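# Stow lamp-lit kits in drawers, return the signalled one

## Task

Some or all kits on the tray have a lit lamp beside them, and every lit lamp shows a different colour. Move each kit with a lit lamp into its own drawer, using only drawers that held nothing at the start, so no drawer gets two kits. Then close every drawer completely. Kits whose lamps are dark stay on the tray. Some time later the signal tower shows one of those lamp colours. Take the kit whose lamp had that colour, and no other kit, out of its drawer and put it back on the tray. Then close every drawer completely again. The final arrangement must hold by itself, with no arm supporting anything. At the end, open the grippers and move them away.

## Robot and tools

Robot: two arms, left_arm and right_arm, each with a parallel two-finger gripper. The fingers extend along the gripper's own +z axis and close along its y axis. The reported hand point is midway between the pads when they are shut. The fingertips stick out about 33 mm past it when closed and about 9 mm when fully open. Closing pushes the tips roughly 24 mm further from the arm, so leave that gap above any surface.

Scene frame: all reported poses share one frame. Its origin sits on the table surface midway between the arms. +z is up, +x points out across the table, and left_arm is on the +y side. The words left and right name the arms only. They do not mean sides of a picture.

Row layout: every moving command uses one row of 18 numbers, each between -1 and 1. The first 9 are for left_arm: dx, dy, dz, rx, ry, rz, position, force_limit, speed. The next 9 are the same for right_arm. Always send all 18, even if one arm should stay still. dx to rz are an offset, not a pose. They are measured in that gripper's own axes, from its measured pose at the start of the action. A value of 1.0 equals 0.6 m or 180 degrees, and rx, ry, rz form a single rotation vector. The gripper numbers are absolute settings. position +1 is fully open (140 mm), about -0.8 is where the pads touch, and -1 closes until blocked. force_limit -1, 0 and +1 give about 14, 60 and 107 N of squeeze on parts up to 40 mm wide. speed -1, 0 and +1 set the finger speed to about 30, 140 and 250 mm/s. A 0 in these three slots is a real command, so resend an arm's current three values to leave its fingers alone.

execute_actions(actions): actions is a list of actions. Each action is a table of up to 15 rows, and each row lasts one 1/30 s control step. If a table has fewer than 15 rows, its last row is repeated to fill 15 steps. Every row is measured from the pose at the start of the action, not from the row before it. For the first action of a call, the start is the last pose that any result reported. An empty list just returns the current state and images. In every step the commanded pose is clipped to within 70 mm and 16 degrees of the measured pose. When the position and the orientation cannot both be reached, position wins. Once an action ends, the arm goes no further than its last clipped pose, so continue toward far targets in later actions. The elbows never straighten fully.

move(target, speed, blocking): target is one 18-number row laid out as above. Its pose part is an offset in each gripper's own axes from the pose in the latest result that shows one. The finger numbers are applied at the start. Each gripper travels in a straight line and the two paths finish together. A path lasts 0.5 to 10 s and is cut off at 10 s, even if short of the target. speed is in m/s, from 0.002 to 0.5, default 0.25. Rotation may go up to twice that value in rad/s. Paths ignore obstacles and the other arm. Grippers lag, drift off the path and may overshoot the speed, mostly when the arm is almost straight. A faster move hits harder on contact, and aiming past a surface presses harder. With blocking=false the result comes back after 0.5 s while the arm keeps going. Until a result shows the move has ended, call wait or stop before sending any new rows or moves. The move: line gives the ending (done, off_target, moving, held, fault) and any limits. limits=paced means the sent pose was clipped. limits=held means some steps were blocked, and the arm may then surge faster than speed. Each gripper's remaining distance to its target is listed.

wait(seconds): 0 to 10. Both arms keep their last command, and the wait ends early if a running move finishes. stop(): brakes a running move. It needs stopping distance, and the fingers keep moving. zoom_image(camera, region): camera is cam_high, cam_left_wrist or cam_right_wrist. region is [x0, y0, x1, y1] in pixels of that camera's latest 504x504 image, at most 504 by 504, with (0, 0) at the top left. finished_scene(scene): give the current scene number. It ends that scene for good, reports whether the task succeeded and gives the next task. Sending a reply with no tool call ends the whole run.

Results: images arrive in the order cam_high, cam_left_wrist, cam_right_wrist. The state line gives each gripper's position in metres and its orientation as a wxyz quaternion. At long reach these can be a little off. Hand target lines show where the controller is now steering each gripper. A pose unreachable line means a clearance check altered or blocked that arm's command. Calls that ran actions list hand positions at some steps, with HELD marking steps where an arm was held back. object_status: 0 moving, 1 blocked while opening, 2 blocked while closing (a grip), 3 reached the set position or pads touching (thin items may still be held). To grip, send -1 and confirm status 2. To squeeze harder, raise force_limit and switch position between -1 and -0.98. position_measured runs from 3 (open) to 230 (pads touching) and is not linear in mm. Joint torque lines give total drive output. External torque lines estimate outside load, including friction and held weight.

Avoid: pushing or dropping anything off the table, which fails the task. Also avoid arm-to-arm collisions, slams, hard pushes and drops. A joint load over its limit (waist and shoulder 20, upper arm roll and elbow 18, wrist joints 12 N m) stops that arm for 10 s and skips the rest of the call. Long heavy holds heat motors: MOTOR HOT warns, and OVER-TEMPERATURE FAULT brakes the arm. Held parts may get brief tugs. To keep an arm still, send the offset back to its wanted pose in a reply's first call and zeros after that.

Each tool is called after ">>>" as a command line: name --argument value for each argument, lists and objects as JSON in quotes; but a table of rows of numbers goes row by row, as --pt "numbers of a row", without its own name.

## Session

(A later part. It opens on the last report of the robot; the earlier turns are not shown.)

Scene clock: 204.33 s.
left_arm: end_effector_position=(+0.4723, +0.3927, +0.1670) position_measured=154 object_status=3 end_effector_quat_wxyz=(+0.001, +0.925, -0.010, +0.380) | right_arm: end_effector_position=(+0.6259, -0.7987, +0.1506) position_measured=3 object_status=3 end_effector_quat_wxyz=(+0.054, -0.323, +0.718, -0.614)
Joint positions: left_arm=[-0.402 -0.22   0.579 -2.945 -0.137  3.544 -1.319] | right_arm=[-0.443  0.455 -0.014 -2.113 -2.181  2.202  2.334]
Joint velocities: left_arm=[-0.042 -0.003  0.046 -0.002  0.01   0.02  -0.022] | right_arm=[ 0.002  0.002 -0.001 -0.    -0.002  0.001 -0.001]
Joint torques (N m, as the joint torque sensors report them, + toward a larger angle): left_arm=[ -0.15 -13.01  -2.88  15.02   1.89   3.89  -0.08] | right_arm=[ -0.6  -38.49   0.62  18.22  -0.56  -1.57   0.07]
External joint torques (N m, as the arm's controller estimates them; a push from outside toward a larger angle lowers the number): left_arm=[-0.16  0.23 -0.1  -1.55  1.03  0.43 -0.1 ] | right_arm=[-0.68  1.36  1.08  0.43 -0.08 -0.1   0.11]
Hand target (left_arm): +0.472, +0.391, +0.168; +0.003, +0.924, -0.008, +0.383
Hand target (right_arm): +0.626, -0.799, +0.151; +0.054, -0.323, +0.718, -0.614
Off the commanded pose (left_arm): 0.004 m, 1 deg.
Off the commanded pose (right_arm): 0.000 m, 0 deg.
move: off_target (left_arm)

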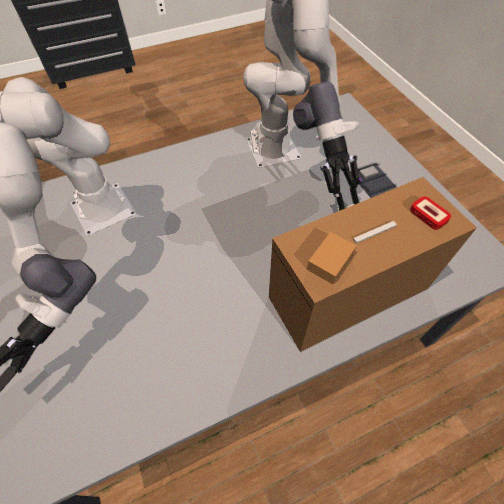

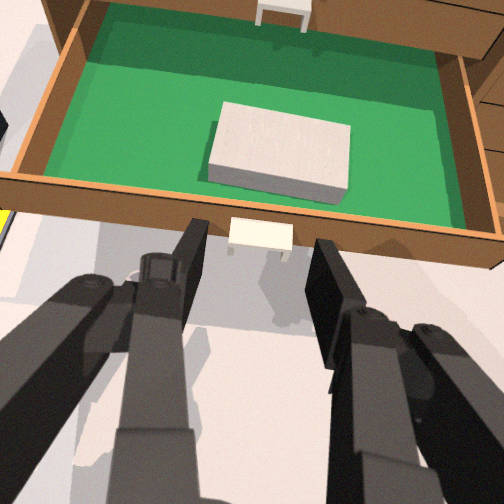

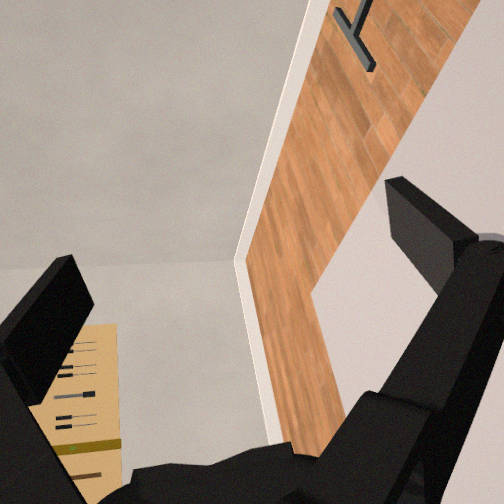

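>>> move --target '[0.149,-0.004,0.149,0,0,0,-0.2,0,0,0,0,0,0,0,0,1,0,0]' --speed 0.09

>>> move --target '[-0.045,0,-0.045,0,0,0,-0.2,0,0,0,0,0,0,0,0,1,0,0]'

>>> move --target '[0.047,0.39,-0.047,0,0,0,-0.2,0,0,0,0,0,0,0,0,1,0,0]'

Scene clock: 213.50 s.
left_arm: end_effector_position=(+0.5947, +0.3976, +0.1604) position_measured=154 object_status=3 end_effector_quat_wxyz=(-0.007, +0.926, -0.014, +0.376) | right_arm: end_effector_position=(+0.6259, -0.7987, +0.1506) position_measured=3 object_status=3 end_effector_quat_wxyz=(+0.054, -0.323, +0.718, -0.614)
Joint positions: left_arm=[-0.04   0.144  0.339 -2.53   0.466  3.468 -1.901] | right_arm=[-0.443  0.455 -0.014 -2.113 -2.181  2.202  2.334]
Joint velocities: left_arm=[ 0.111 -0.001 -0.086  0.01   0.075  0.001 -0.086] | right_arm=[ 0.001 -0.001  0.001  0.001 -0.001 -0.     0.   ]
Joint torques (N m, as the joint torque sensors report them, + toward a larger angle): left_arm=[  0.72 -28.84  -1.02  20.67   0.78   3.42  -0.11] | right_arm=[ -0.53 -38.57   0.57  18.13  -0.58  -1.61   0.04]
External joint torques (N m, as the arm's controller estimates them; a push from outside toward a larger angle lowers the number): left_arm=[ 0.81  0.66 -2.26  2.26  1.25  0.04 -0.13] | right_arm=[-0.65  1.48  1.    0.23 -0.1  -0.13  0.08]
Hand target (left_arm): +0.597, +0.394, +0.163; -0.002, +0.926, -0.009, +0.378
Hand target (right_arm): +0.626, -0.799, +0.151; +0.054, -0.323, +0.718, -0.614
Off the commanded pose (left_arm): 0.009 m, 1 deg.
Off the commanded pose (right_arm): 0.000 m, 0 deg.
move: off_target (left_arm)

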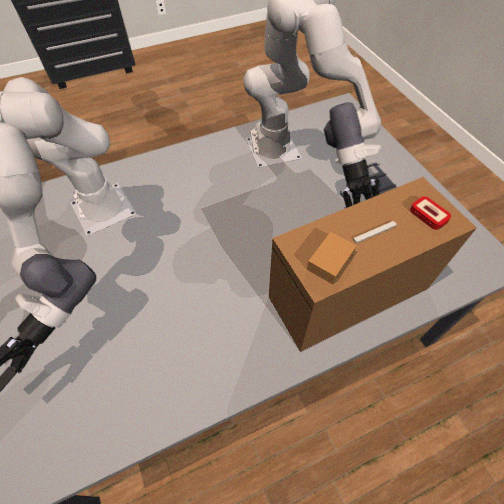

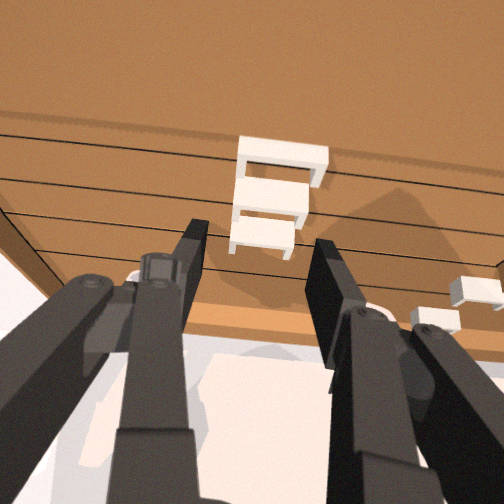

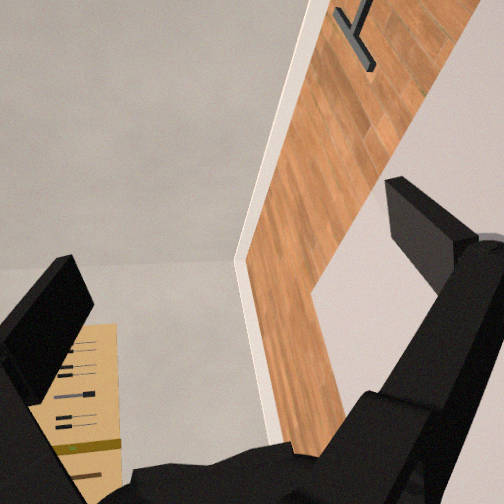

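Scene clock: 214.27 s.
left_arm: end_effector_position=(+0.5568, +0.3976, +0.1598) position_measured=154 object_status=3 end_effector_quat_wxyz=(-0.000, +0.928, -0.006, +0.374) | right_arm: end_effector_position=(+0.6259, -0.7987, +0.1506) position_measured=3 object_status=3 end_effector_quat_wxyz=(+0.054, -0.323, +0.718, -0.614)
Joint positions: left_arm=[-0.083  0.055  0.38  -2.657  0.39   3.493 -1.825] | right_arm=[-0.443  0.455 -0.014 -2.113 -2.181  2.202  2.334]
Joint velocities: left_arm=[-0.041 -0.004  0.01  -0.016 -0.097  0.014  0.104] | right_arm=[-0.    -0.    -0.    -0.001  0.001 -0.001  0.001]
Joint torques (N m, as the joint torque sensors report them, + toward a larger angle): left_arm=[ -0.5  -26.02   0.39  16.21  -1.34   3.82   0.43] | right_arm=[ -0.6  -38.59   0.42  18.35  -0.59  -1.59   0.06]
External joint torques (N m, as the arm's controller estimates them; a push from outside toward a larger angle lowers the number): left_arm=[-0.55 -0.5  -0.16 -1.62 -1.13  0.39  0.41] | right_arm=[-0.51  1.27  1.03  0.56 -0.12 -0.1   0.1 ]
Hand target (left_arm): +0.557, +0.398, +0.161; -0.005, +0.927, -0.015, +0.376
Hand target (right_arm): +0.626, -0.799, +0.151; +0.054, -0.323, +0.718, -0.614
Off the commanded pose (left_arm): 0.001 m, 1 deg.
Off the commanded pose (right_arm): 0.000 m, 0 deg.
move: done

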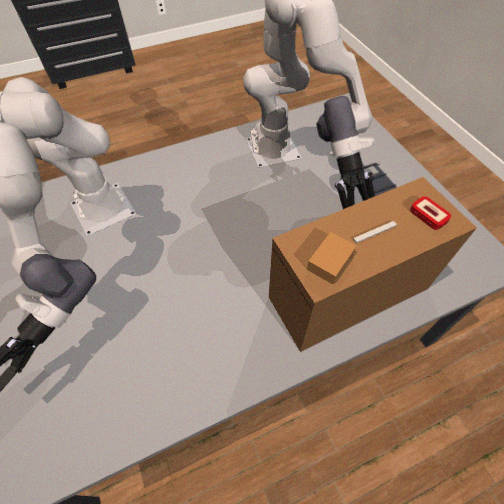

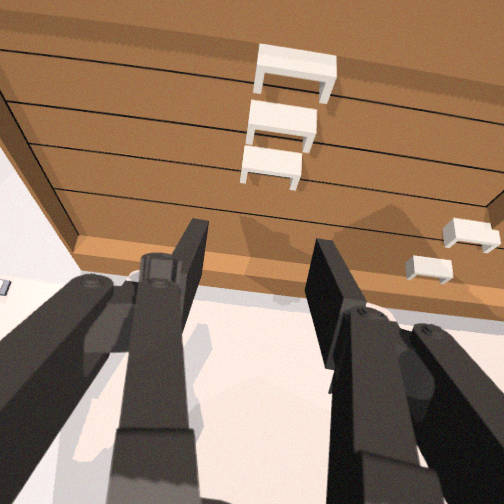

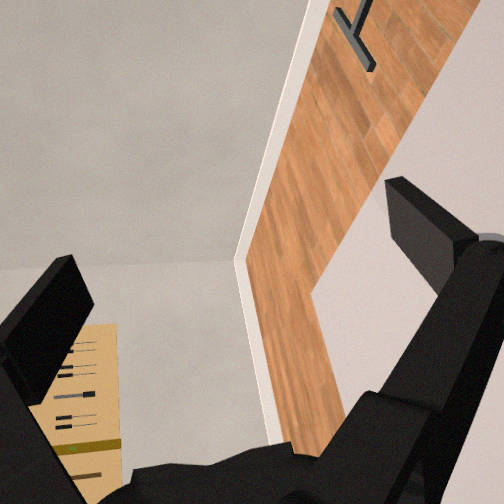

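Scene clock: 217.57 s.
left_arm: end_effector_position=(+0.5597, +0.1555, +0.2043) position_measured=154 object_status=3 end_effector_quat_wxyz=(+0.032, +0.917, +0.018, +0.398) | right_arm: end_effector_position=(+0.6259, -0.7987, +0.1506) position_measured=3 object_status=3 end_effector_quat_wxyz=(+0.054, -0.323, +0.718, -0.614)
Joint positions: left_arm=[-0.789  0.169  0.268 -2.283 -1.528  3.533 -0.613] | right_arm=[-0.443  0.455 -0.014 -2.113 -2.181  2.202  2.334]
Joint velocities: left_arm=[ 0.     0.027  0.001  0.104 -0.264  0.003  0.303] | right_arm=[-0.001 -0.     0.001 -0.    -0.    -0.    -0.001]
Joint torques (N m, as the joint torque sensors report them, + toward a larger angle): left_arm=[ -0.39 -27.85   0.6   18.05   1.08   3.1    0.39] | right_arm=[ -0.3  -38.41   0.41  18.32  -0.59  -1.62   0.07]
External joint torques (N m, as the arm's controller estimates them; a push from outside toward a larger angle lowers the number): left_arm=[-0.54  2.08 -1.28  0.09 -1.13  0.48  0.36] | right_arm=[-0.29  1.49  0.96  0.52 -0.11 -0.14  0.11]
Hand target (left_arm): +0.559, +0.157, +0.203; +0.017, +0.918, -0.009, +0.397
Hand target (right_arm): +0.626, -0.799, +0.151; +0.054, -0.323, +0.718, -0.614
Off the commanded pose (left_arm): 0.011 m, 6 deg.
Off the commanded pose (right_arm): 0.000 m, 0 deg.
move: off_target (left_arm)

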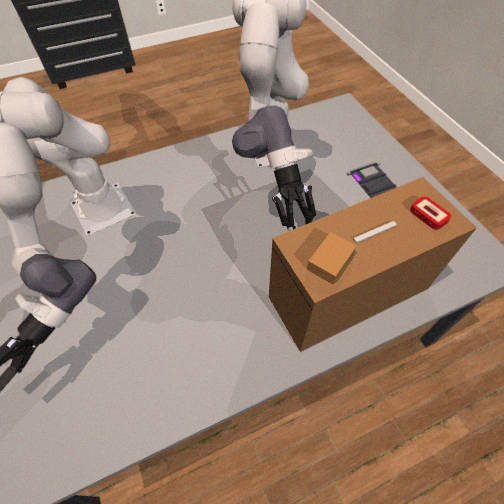

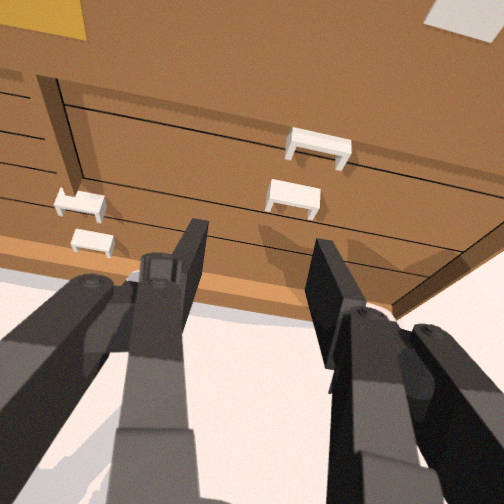

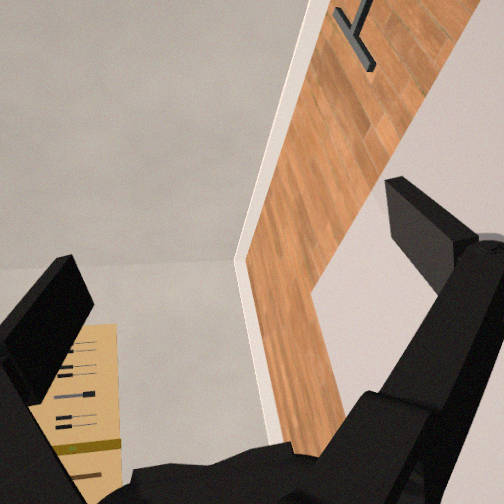

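>>> move --target '[0.004,0.025,-0.004,0.0144,-0.0828,0.0213,-0.2,0,0,0,0,0,0,0,0,1,0,0]' --speed 0.15

Scene clock: 224.10 s.
left_arm: end_effector_position=(+0.5642, +0.1453, +0.2104) position_measured=154 object_status=3 end_effector_quat_wxyz=(+0.003, +0.959, +0.004, +0.284) | right_arm: end_effector_position=(+0.6259, -0.7987, +0.1506) position_measured=3 object_status=3 end_effector_quat_wxyz=(+0.054, -0.323, +0.718, -0.614)
Joint positions: left_arm=[-0.048  0.386 -0.442 -1.676 -2.427  3.863  0.554] | right_arm=[-0.443  0.455 -0.014 -2.113 -2.181  2.202  2.334]
Joint velocities: left_arm=[ 0.01   0.004 -0.011  0.001 -0.001  0.008  0.03 ] | right_arm=[ 0.     0.    -0.    -0.    -0.001  0.    -0.   ]
Joint torques (N m, as the joint torque sensors report them, + toward a larger angle): left_arm=[  1.93 -36.15  -5.53  21.26   0.59   1.8    0.22] | right_arm=[ -0.34 -38.68   0.78  18.33  -0.56  -1.58   0.06]
External joint torques (N m, as the arm's controller estimates them; a push from outside toward a larger angle lowers the number): left_arm=[ 1.8   2.15 -1.57  1.22 -0.42  0.44  0.21] | right_arm=[-0.31  1.25  1.34  0.49 -0.08 -0.1   0.1 ]
Hand target (left_arm): +0.564, +0.146, +0.210; +0.001, +0.959, -0.001, +0.283
Hand target (right_arm): +0.626, -0.799, +0.151; +0.054, -0.323, +0.718, -0.614
Off the commanded pose (left_arm): 0.007 m, 2 deg.
Off the commanded pose (right_arm): 0.000 m, 0 deg.
move: off_target (left_arm)

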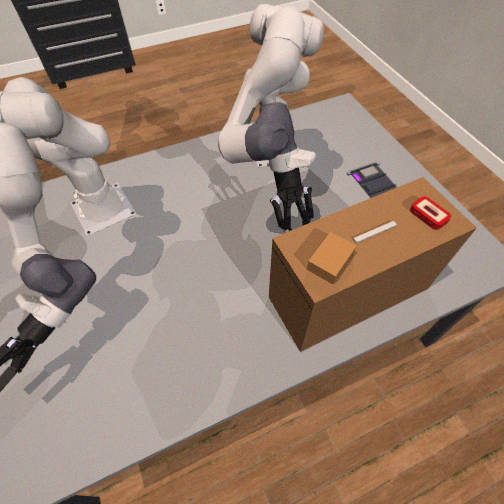

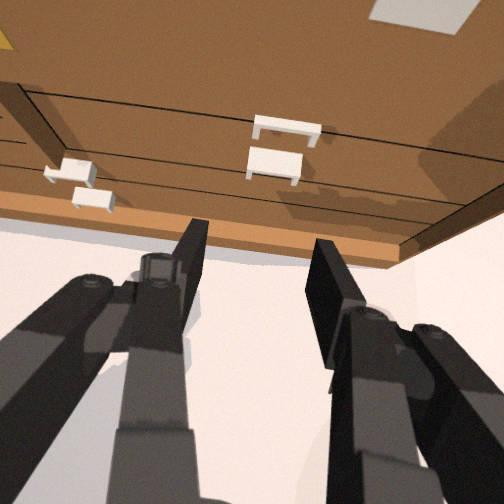

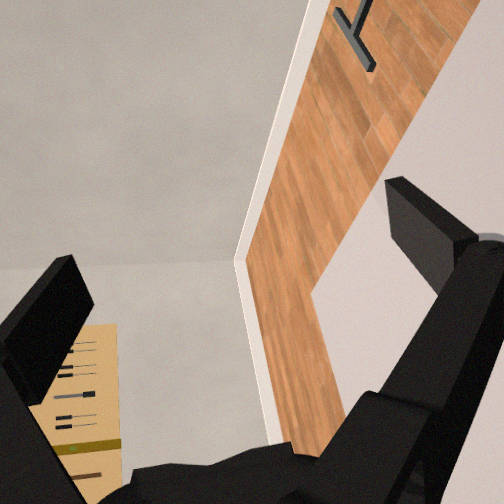

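>>> move --target '[0.042,0.008,0.015,0,0,0.004,-0.2,0,0,0,0,0,0,0,0,1,0,0]' --speed 0.06

Scene clock: 227.57 s.
left_arm: end_effector_position=(+0.5904, +0.1397, +0.2158) position_measured=154 object_status=3 end_effector_quat_wxyz=(+0.006, +0.958, +0.005, +0.285) | right_arm: end_effector_position=(+0.6259, -0.7987, +0.1506) position_measured=3 object_status=3 end_effector_quat_wxyz=(+0.054, -0.323, +0.718, -0.614)
Joint positions: left_arm=[-0.039  0.47  -0.455 -1.539 -2.427  3.91   0.603] | right_arm=[-0.443  0.455 -0.014 -2.113 -2.181  2.202  2.334]
Joint velocities: left_arm=[-0.     0.006 -0.007  0.015 -0.     0.026  0.038] | right_arm=[ 0.     0.    -0.     0.001 -0.001 -0.001 -0.001]
Joint torques (N m, as the joint torque sensors report them, + toward a larger angle): left_arm=[  1.88 -38.21  -7.1   22.2    1.38   1.62   0.29] | right_arm=[ -0.58 -38.56   0.75  18.22  -0.6   -1.56   0.06]
External joint torques (N m, as the arm's controller estimates them; a push from outside toward a larger angle lowers the number): left_arm=[ 1.84  2.79 -2.16  2.06  0.47  0.34  0.28] | right_arm=[-0.69  1.45  1.18  0.32 -0.12 -0.09  0.1 ]
Hand target (left_arm): +0.590, +0.142, +0.216; +0.001, +0.959, -0.001, +0.284
Hand target (right_arm): +0.626, -0.799, +0.151; +0.054, -0.323, +0.718, -0.614
Off the commanded pose (left_arm): 0.001 m, 1 deg.
Off the commanded pose (right_arm): 0.000 m, 0 deg.
move: done

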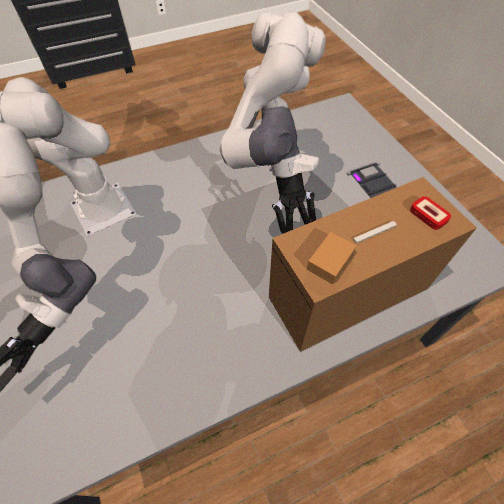

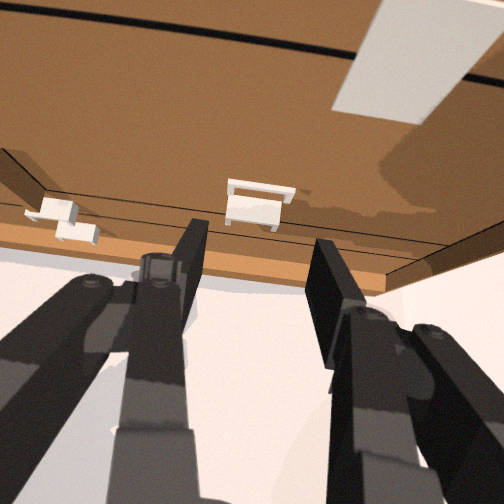

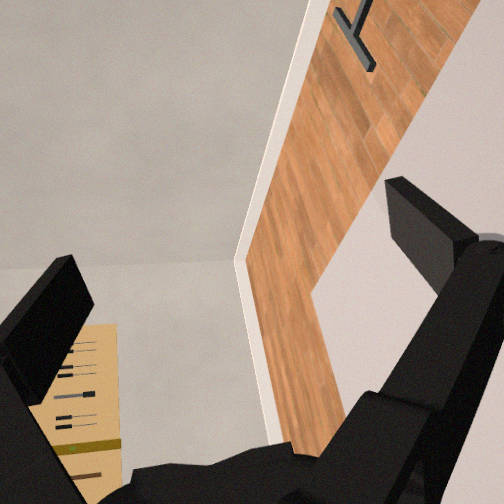

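>>> move --target '[0.032,-0.005,0.005,0,0,0.004,-0.2,0,0,0,0,0,0,0,0,1,0,0]' --speed 0.04

>>> zoom_image --camera "cam_left_wrist" --region '[150, 150, 380, 330]'

Scene clock: 231.43 s.
left_arm: end_effector_position=(+0.6090, +0.1426, +0.2237) position_measured=154 object_status=3 end_effector_quat_wxyz=(+0.007, +0.958, +0.005, +0.288) | right_arm: end_effector_position=(+0.6259, -0.7987, +0.1506) position_measured=3 object_status=3 end_effector_quat_wxyz=(+0.054, -0.323, +0.718, -0.614)
Joint positions: left_arm=[-0.016  0.52  -0.477 -1.445 -2.427  3.946  0.652] | right_arm=[-0.443  0.455 -0.014 -2.113 -2.181  2.202  2.334]
Joint velocities: left_arm=[ 0.006  0.01  -0.015  0.012 -0.001  0.021  0.034] | right_arm=[ 0.     0.002  0.    -0.    -0.     0.    -0.   ]
Joint torques (N m, as the joint torque sensors report them, + toward a larger angle): left_arm=[  1.74 -40.47  -7.28  21.05   0.63   1.63   0.3 ] | right_arm=[ -0.39 -38.29   0.54  18.45  -0.57  -1.58   0.06]
External joint torques (N m, as the arm's controller estimates them; a push from outside toward a larger angle lowers the number): left_arm=[ 1.83  1.76 -1.61  0.98 -0.19  0.43  0.29] | right_arm=[-0.44  1.57  1.02  0.65 -0.09 -0.1   0.1 ]
Hand target (left_arm): +0.608, +0.144, +0.224; +0.004, +0.958, -0.000, +0.286
Hand target (right_arm): +0.626, -0.799, +0.151; +0.054, -0.323, +0.718, -0.614
Off the commanded pose (left_arm): 0.001 m, 1 deg.
Off the commanded pose (right_arm): 0.000 m, 0 deg.
move: done

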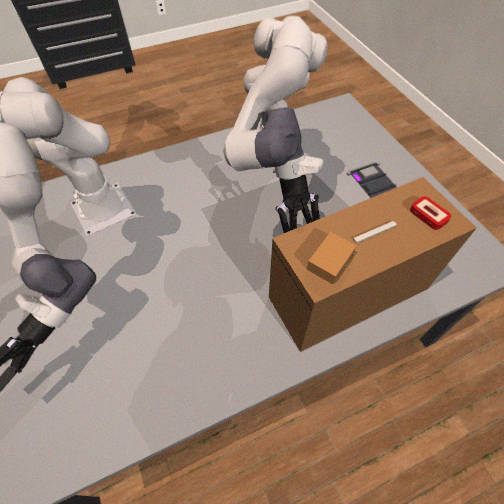

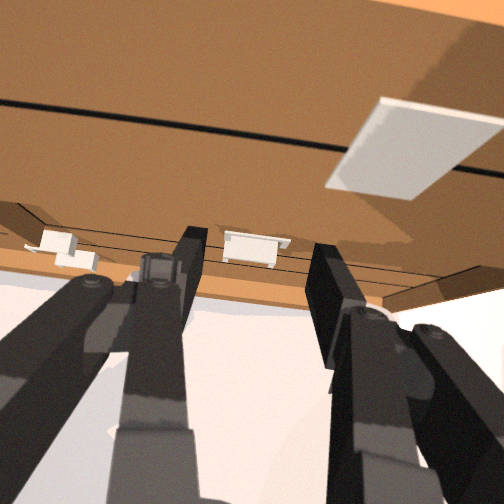

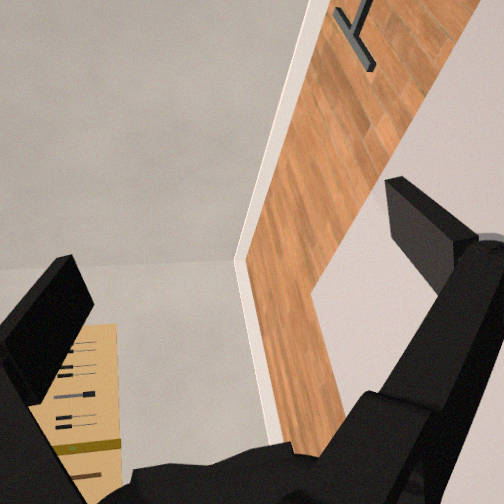

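Region (150, 150, 380, 330) of cam_left_wrist's 504x504 image, scaled by 2.191, with more detail than that image has; it fills the top 394 rows of this view, and the rest is white.

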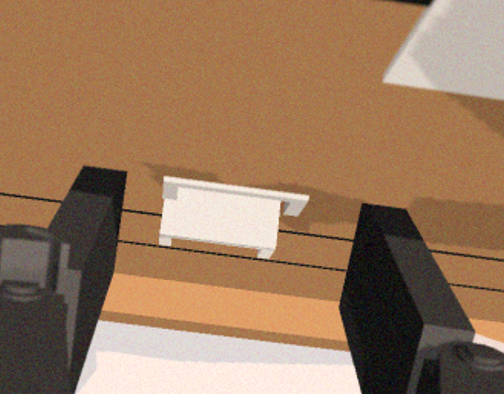

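>>> move --target '[-0.007,0,-0.004,0,0,0,-1,0,0,0,0,0,0,0,0,1,0,0]'

>>> move --target '[-0.1,0,-0.065,0,0,0,-1,0,0,0,0,0,0,0,0,1,0,0]' --speed 0.08

Scene clock: 233.90 s.
left_arm: end_effector_position=(+0.6054, +0.1452, +0.2240) position_measured=194 object_status=2 end_effector_quat_wxyz=(+0.004, +0.958, +0.002, +0.288) | right_arm: end_effector_position=(+0.6259, -0.7987, +0.1506) position_measured=3 object_status=3 end_effector_quat_wxyz=(+0.054, -0.323, +0.718, -0.614)
Joint positions: left_arm=[-0.014  0.506 -0.475 -1.467 -2.427  3.94   0.651] | right_arm=[-0.443  0.455 -0.014 -2.113 -2.181  2.202  2.334]
Joint velocities: left_arm=[-0.001 -0.003  0.002 -0.005 -0.    -0.003 -0.011] | right_arm=[ 0.001  0.001 -0.001  0.001  0.     0.001  0.002]
Joint torques (N m, as the joint torque sensors report them, + toward a larger angle): left_arm=[ -1.49 -42.01  -6.25  17.95   0.29   0.76  -0.04] | right_arm=[ -0.34 -38.6    0.64  18.16  -0.6   -1.59   0.06]
External joint torques (N m, as the arm's controller estimates them; a push from outside toward a larger angle lowers the number): left_arm=[-1.37 -0.08 -0.66 -2.22 -0.56 -0.45 -0.06] | right_arm=[-0.27  1.3   1.24  0.35 -0.12 -0.1   0.1 ]
Hand target (left_arm): +0.604, +0.142, +0.223; +0.007, +0.958, +0.005, +0.288
Hand target (right_arm): +0.626, -0.799, +0.151; +0.054, -0.323, +0.718, -0.614
Off the commanded pose (left_arm): 0.003 m, 0 deg.
Off the commanded pose (right_arm): 0.000 m, 0 deg.
move: done

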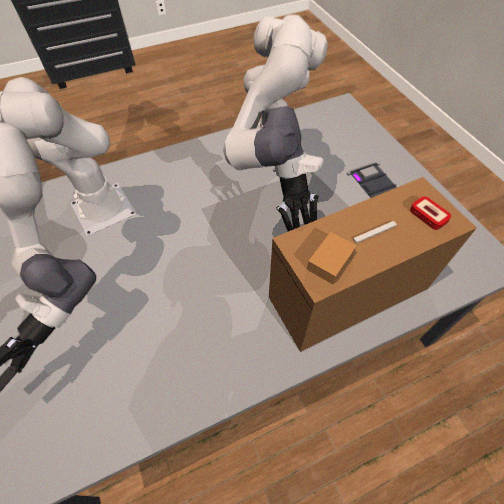

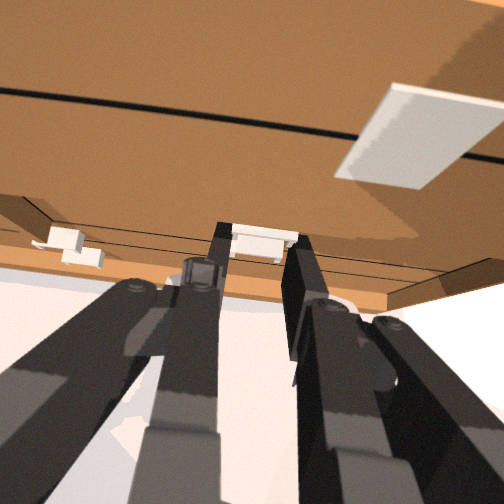

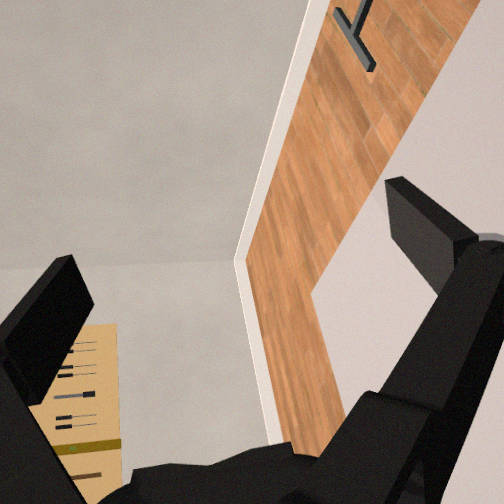

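Scene clock: 235.23 s.
left_arm: end_effector_position=(+0.5340, +0.1409, +0.2242) position_measured=194 object_status=2 end_effector_quat_wxyz=(+0.005, +0.958, -0.005, +0.287) | right_arm: end_effector_position=(+0.6259, -0.7987, +0.1506) position_measured=3 object_status=3 end_effector_quat_wxyz=(+0.054, -0.323, +0.718, -0.614)
Joint positions: left_arm=[-0.044  0.288 -0.467 -1.782 -2.444  3.85   0.534] | right_arm=[-0.443  0.455 -0.014 -2.113 -2.181  2.202  2.334]
Joint velocities: left_arm=[ 0.001 -0.003  0.001 -0.003 -0.002 -0.005 -0.028] | right_arm=[-0.    -0.001 -0.001 -0.001 -0.001  0.     0.001]
Joint torques (N m, as the joint torque sensors report them, + toward a larger angle): left_arm=[  0.16 -35.66  -2.06  17.55   0.93   1.68   0.1 ] | right_arm=[ -0.22 -38.47   0.54  18.69  -0.6   -1.56   0.08]
External joint torques (N m, as the arm's controller estimates them; a push from outside toward a larger angle lowers the number): left_arm=[ 0.08 -0.5   1.18 -2.65 -0.12  0.32  0.09] | right_arm=[-0.22  1.44  1.08  0.88 -0.12 -0.09  0.12]
Hand target (left_arm): +0.534, +0.143, +0.225; +0.005, +0.958, +0.000, +0.287
Hand target (right_arm): +0.626, -0.799, +0.151; +0.054, -0.323, +0.718, -0.614
Off the commanded pose (left_arm): 0.004 m, 1 deg.
Off the commanded pose (right_arm): 0.000 m, 0 deg.
move: off_target (left_arm)

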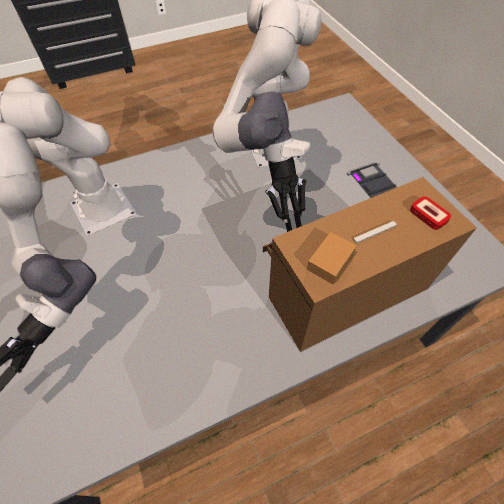

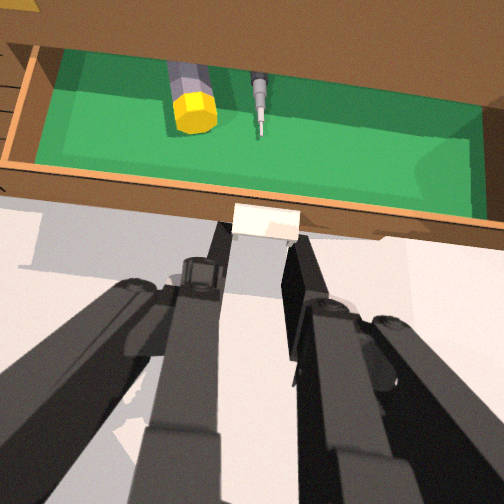

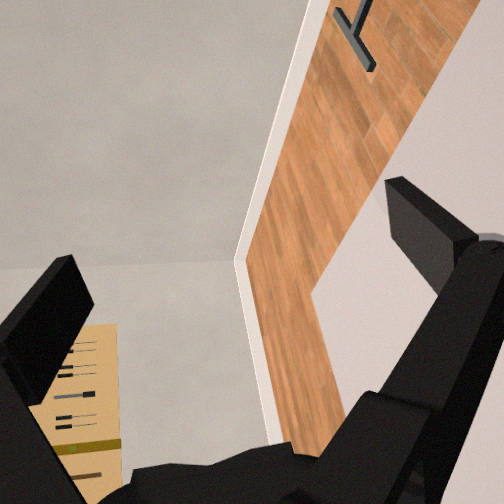

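>>> move --target '[0.104,-0.003,0.068,0,0,0,-1,0,0,0,0,0,0,0,0,1,0,0]' --speed 0.08

>>> move --target '[0,0,0,0,0,0,-0.2,0,0,0,0,0,0,0,0,1,0,0]'

>>> move --target '[-0.066,0,0.052,0,0,0,-0.2,0,0,0,0,0,0,0,0,1,0,0]' --speed 0.1

>>> move --target '[0.022,0,0.014,0,0,0,-0.2,0,0,0,0,0,0,0,0,1,0,0]' --speed 0.05

Scene clock: 239.70 s.
left_arm: end_effector_position=(+0.6083, +0.1454, +0.2240) position_measured=194 object_status=2 end_effector_quat_wxyz=(+0.005, +0.958, +0.003, +0.288) | right_arm: end_effector_position=(+0.6259, -0.7987, +0.1506) position_measured=3 object_status=3 end_effector_quat_wxyz=(+0.054, -0.323, +0.718, -0.614)
Joint positions: left_arm=[-0.006  0.515 -0.484 -1.454 -2.422  3.945  0.653] | right_arm=[-0.443  0.455 -0.014 -2.113 -2.181  2.202  2.334]
Joint velocities: left_arm=[-0.     0.004 -0.002  0.007 -0.     0.008  0.032] | right_arm=[-0.    -0.001 -0.001 -0.    -0.001  0.    -0.   ]
Joint torques (N m, as the joint torque sensors report them, + toward a larger angle): left_arm=[  1.07 -39.25  -8.31  19.83   1.32   1.12   0.26] | right_arm=[ -0.4  -38.42   0.46  18.43  -0.58  -1.59   0.04]
External joint torques (N m, as the arm's controller estimates them; a push from outside toward a larger angle lowers the number): left_arm=[ 1.19  2.94 -2.54 -0.32  0.49 -0.1   0.24] | right_arm=[-0.26  1.61  1.11  0.54 -0.1  -0.09  0.08]
Hand target (left_arm): +0.609, +0.145, +0.223; +0.004, +0.958, -0.003, +0.287
Hand target (right_arm): +0.626, -0.799, +0.151; +0.054, -0.323, +0.718, -0.614
Off the commanded pose (left_arm): 0.004 m, 1 deg.
Off the commanded pose (right_arm): 0.000 m, 0 deg.
move: off_target (left_arm)

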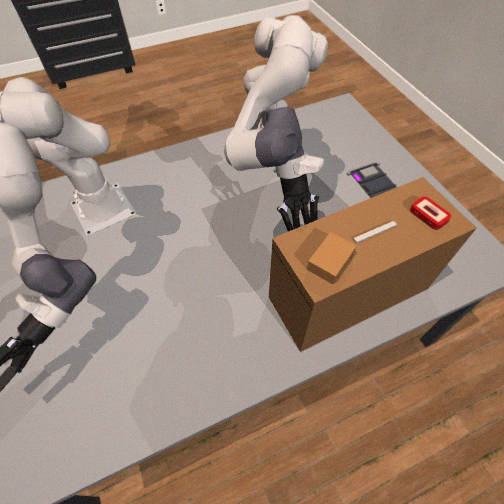

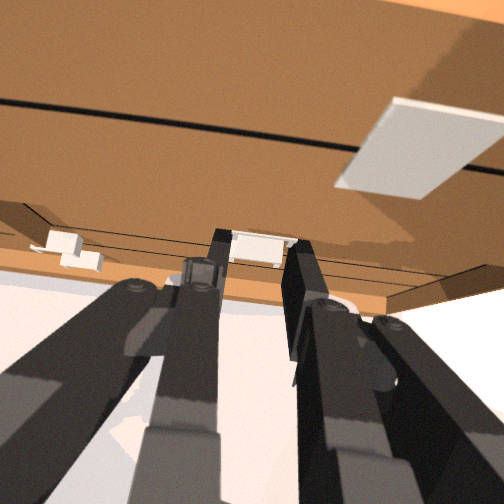

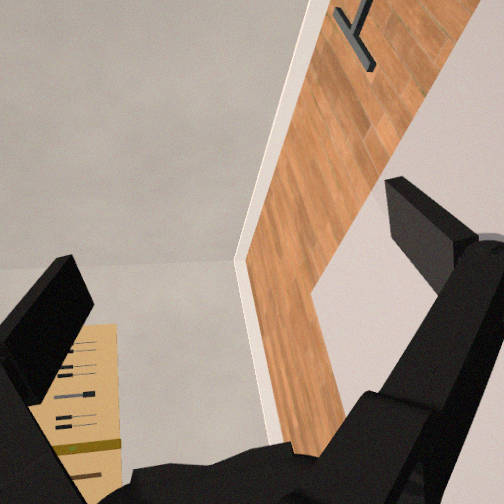

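Scene clock: 240.20 s.
left_arm: end_effector_position=(+0.6083, +0.1454, +0.2240) position_measured=154 object_status=3 end_effector_quat_wxyz=(+0.005, +0.958, +0.003, +0.288) | right_arm: end_effector_position=(+0.6259, -0.7987, +0.1506) position_measured=3 object_status=3 end_effector_quat_wxyz=(+0.054, -0.323, +0.718, -0.614)
Joint positions: left_arm=[-0.006  0.516 -0.484 -1.454 -2.422  3.945  0.653] | right_arm=[-0.443  0.455 -0.014 -2.113 -2.181  2.202  2.334]
Joint velocities: left_arm=[-0.001  0.    -0.002  0.     0.001 -0.    -0.   ] | right_arm=[ 0.    -0.001  0.     0.     0.001 -0.    -0.001]
Joint torques (N m, as the joint torque sensors report them, + toward a larger angle): left_arm=[  0.45 -41.03  -6.17  19.39   0.71   1.16   0.2 ] | right_arm=[ -0.55 -38.48   0.42  18.39  -0.58  -1.59   0.06]
External joint torques (N m, as the arm's controller estimates them; a push from outside toward a larger angle lowers the number): left_arm=[ 0.49  1.23 -0.42 -0.85 -0.13 -0.05  0.18] | right_arm=[-0.53  1.58  0.98  0.5  -0.11 -0.1   0.1 ]
Hand target (left_arm): +0.608, +0.145, +0.224; +0.005, +0.958, +0.003, +0.288
Hand target (right_arm): +0.626, -0.799, +0.151; +0.054, -0.323, +0.718, -0.614
Off the commanded pose (left_arm): 0.000 m, 0 deg.
Off the commanded pose (right_arm): 0.000 m, 0 deg.
move: done

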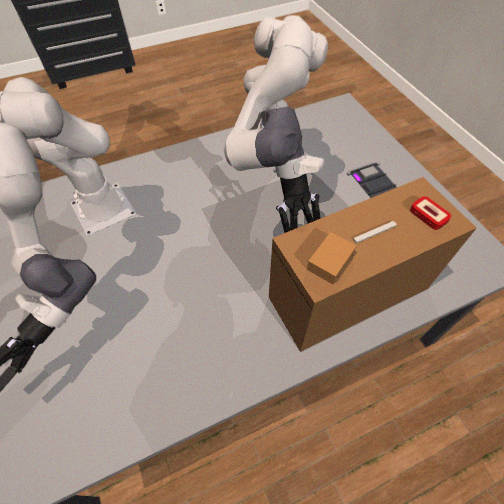

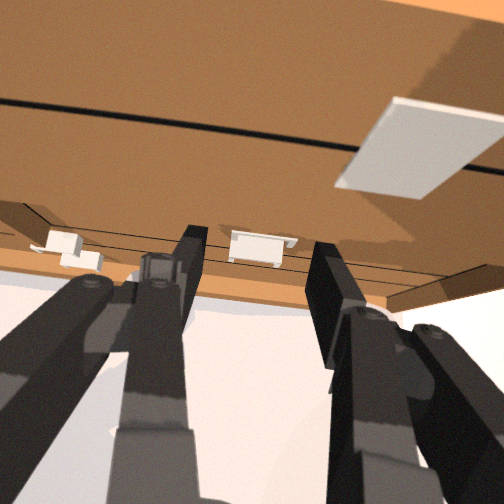

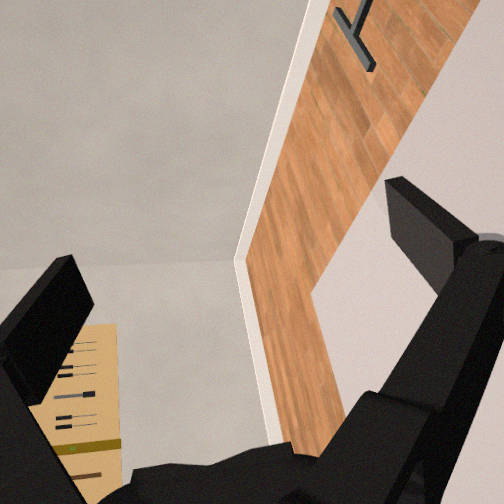

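Scene clock: 241.30 s.
left_arm: end_effector_position=(+0.5907, +0.1448, +0.1756) position_measured=154 object_status=3 end_effector_quat_wxyz=(+0.003, +0.959, -0.003, +0.285) | right_arm: end_effector_position=(+0.6259, -0.7987, +0.1506) position_measured=3 object_status=3 end_effector_quat_wxyz=(+0.054, -0.323, +0.718, -0.614)
Joint positions: left_arm=[-0.084  0.483 -0.389 -1.618 -2.388  3.82   0.549] | right_arm=[-0.443  0.455 -0.014 -2.113 -2.181  2.202  2.334]
Joint velocities: left_arm=[-0.014 -0.002  0.019 -0.003  0.001 -0.015 -0.03 ] | right_arm=[ 0.001  0.002 -0.    -0.002  0.    -0.    -0.   ]
Joint torques (N m, as the joint torque sensors report them, + toward a larger angle): left_arm=[ -1.38 -40.78  -3.97  17.73   1.2    0.96  -0.15] | right_arm=[ -0.32 -38.57   0.44  18.39  -0.59  -1.59   0.07]
External joint torques (N m, as the arm's controller estimates them; a push from outside toward a larger angle lowers the number): left_arm=[-1.51  0.62  0.26 -2.1   0.18 -0.41 -0.16] | right_arm=[-0.32  1.23  0.97  0.66 -0.12 -0.12  0.11]
Hand target (left_arm): +0.591, +0.144, +0.176; +0.006, +0.958, +0.001, +0.287
Hand target (right_arm): +0.626, -0.799, +0.151; +0.054, -0.323, +0.718, -0.614
Off the commanded pose (left_arm): 0.002 m, 1 deg.
Off the commanded pose (right_arm): 0.000 m, 0 deg.
move: done

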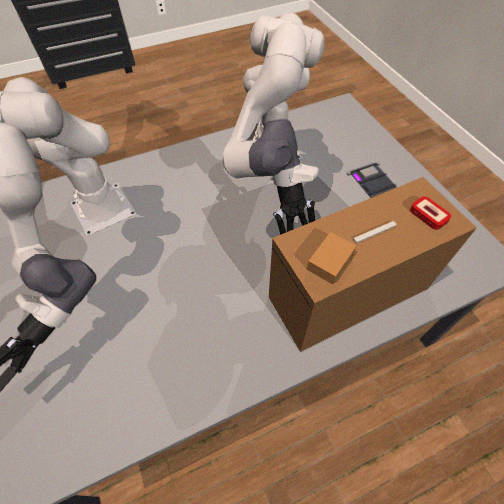

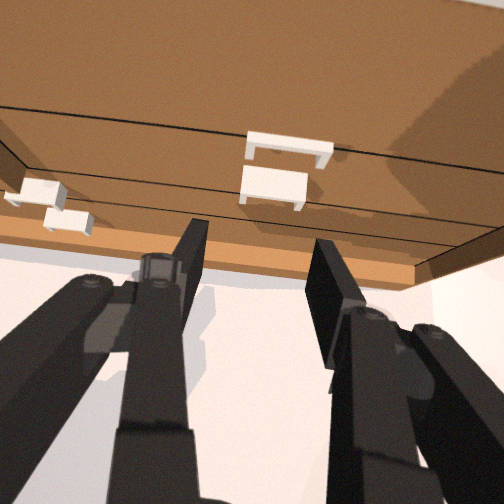

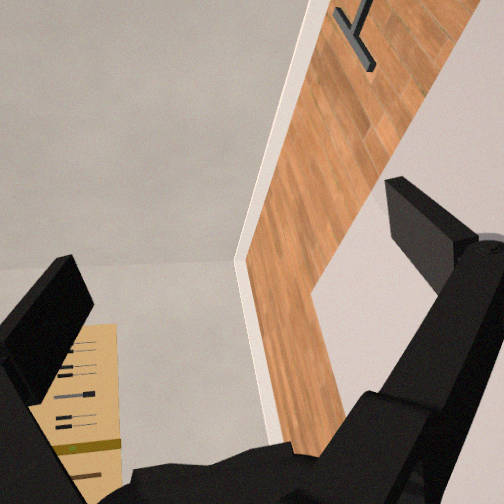

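Scene clock: 242.03 s.
left_arm: end_effector_position=(+0.6065, +0.1442, +0.1755) position_measured=154 object_status=3 end_effector_quat_wxyz=(+0.006, +0.958, +0.002, +0.286) | right_arm: end_effector_position=(+0.6259, -0.7987, +0.1506) position_measured=3 object_status=3 end_effector_quat_wxyz=(+0.054, -0.323, +0.718, -0.614)
Joint positions: left_arm=[-0.07   0.531 -0.4   -1.545 -2.388  3.839  0.572] | right_arm=[-0.443  0.455 -0.014 -2.113 -2.181  2.202  2.334]
Joint velocities: left_arm=[ 0.002  0.004 -0.01   0.01  -0.001  0.014  0.024] | right_arm=[-0.001  0.001  0.001 -0.    -0.001  0.001 -0.001]
Joint torques (N m, as the joint torque sensors report them, + toward a larger angle): left_arm=[  2.81 -39.99  -5.77  20.85   0.94   1.67   0.32] | right_arm=[ -0.34 -38.84   0.7   18.3   -0.58  -1.58   0.06]
External joint torques (N m, as the arm's controller estimates them; a push from outside toward a larger angle lowers the number): left_arm=[ 2.87  2.99 -0.9   0.92 -0.03  0.35  0.3 ] | right_arm=[-0.31  1.16  1.26  0.42 -0.1  -0.1   0.1 ]
Hand target (left_arm): +0.606, +0.145, +0.176; +0.003, +0.958, -0.002, +0.285
Hand target (right_arm): +0.626, -0.799, +0.151; +0.054, -0.323, +0.718, -0.614
Off the commanded pose (left_arm): 0.001 m, 1 deg.
Off the commanded pose (right_arm): 0.000 m, 0 deg.
move: done

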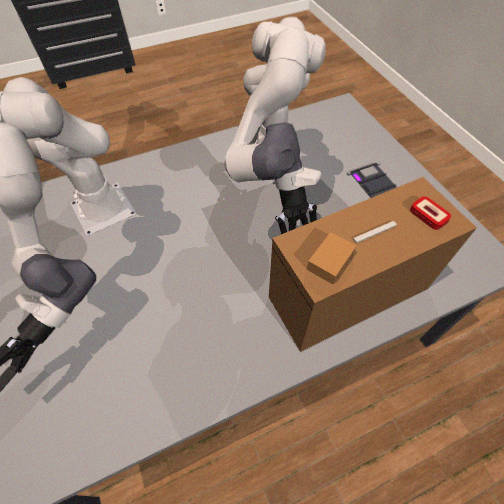

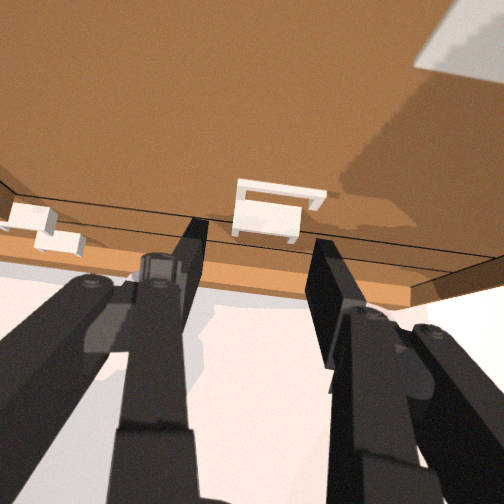

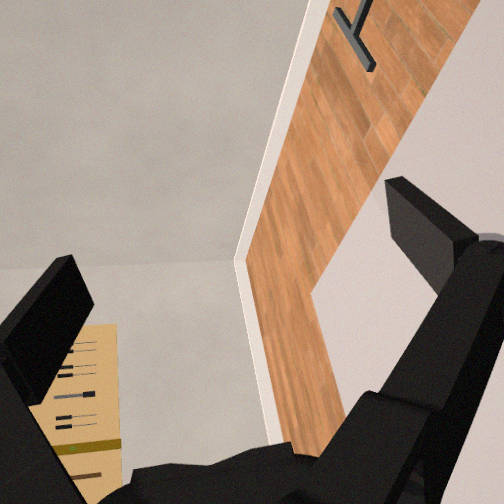

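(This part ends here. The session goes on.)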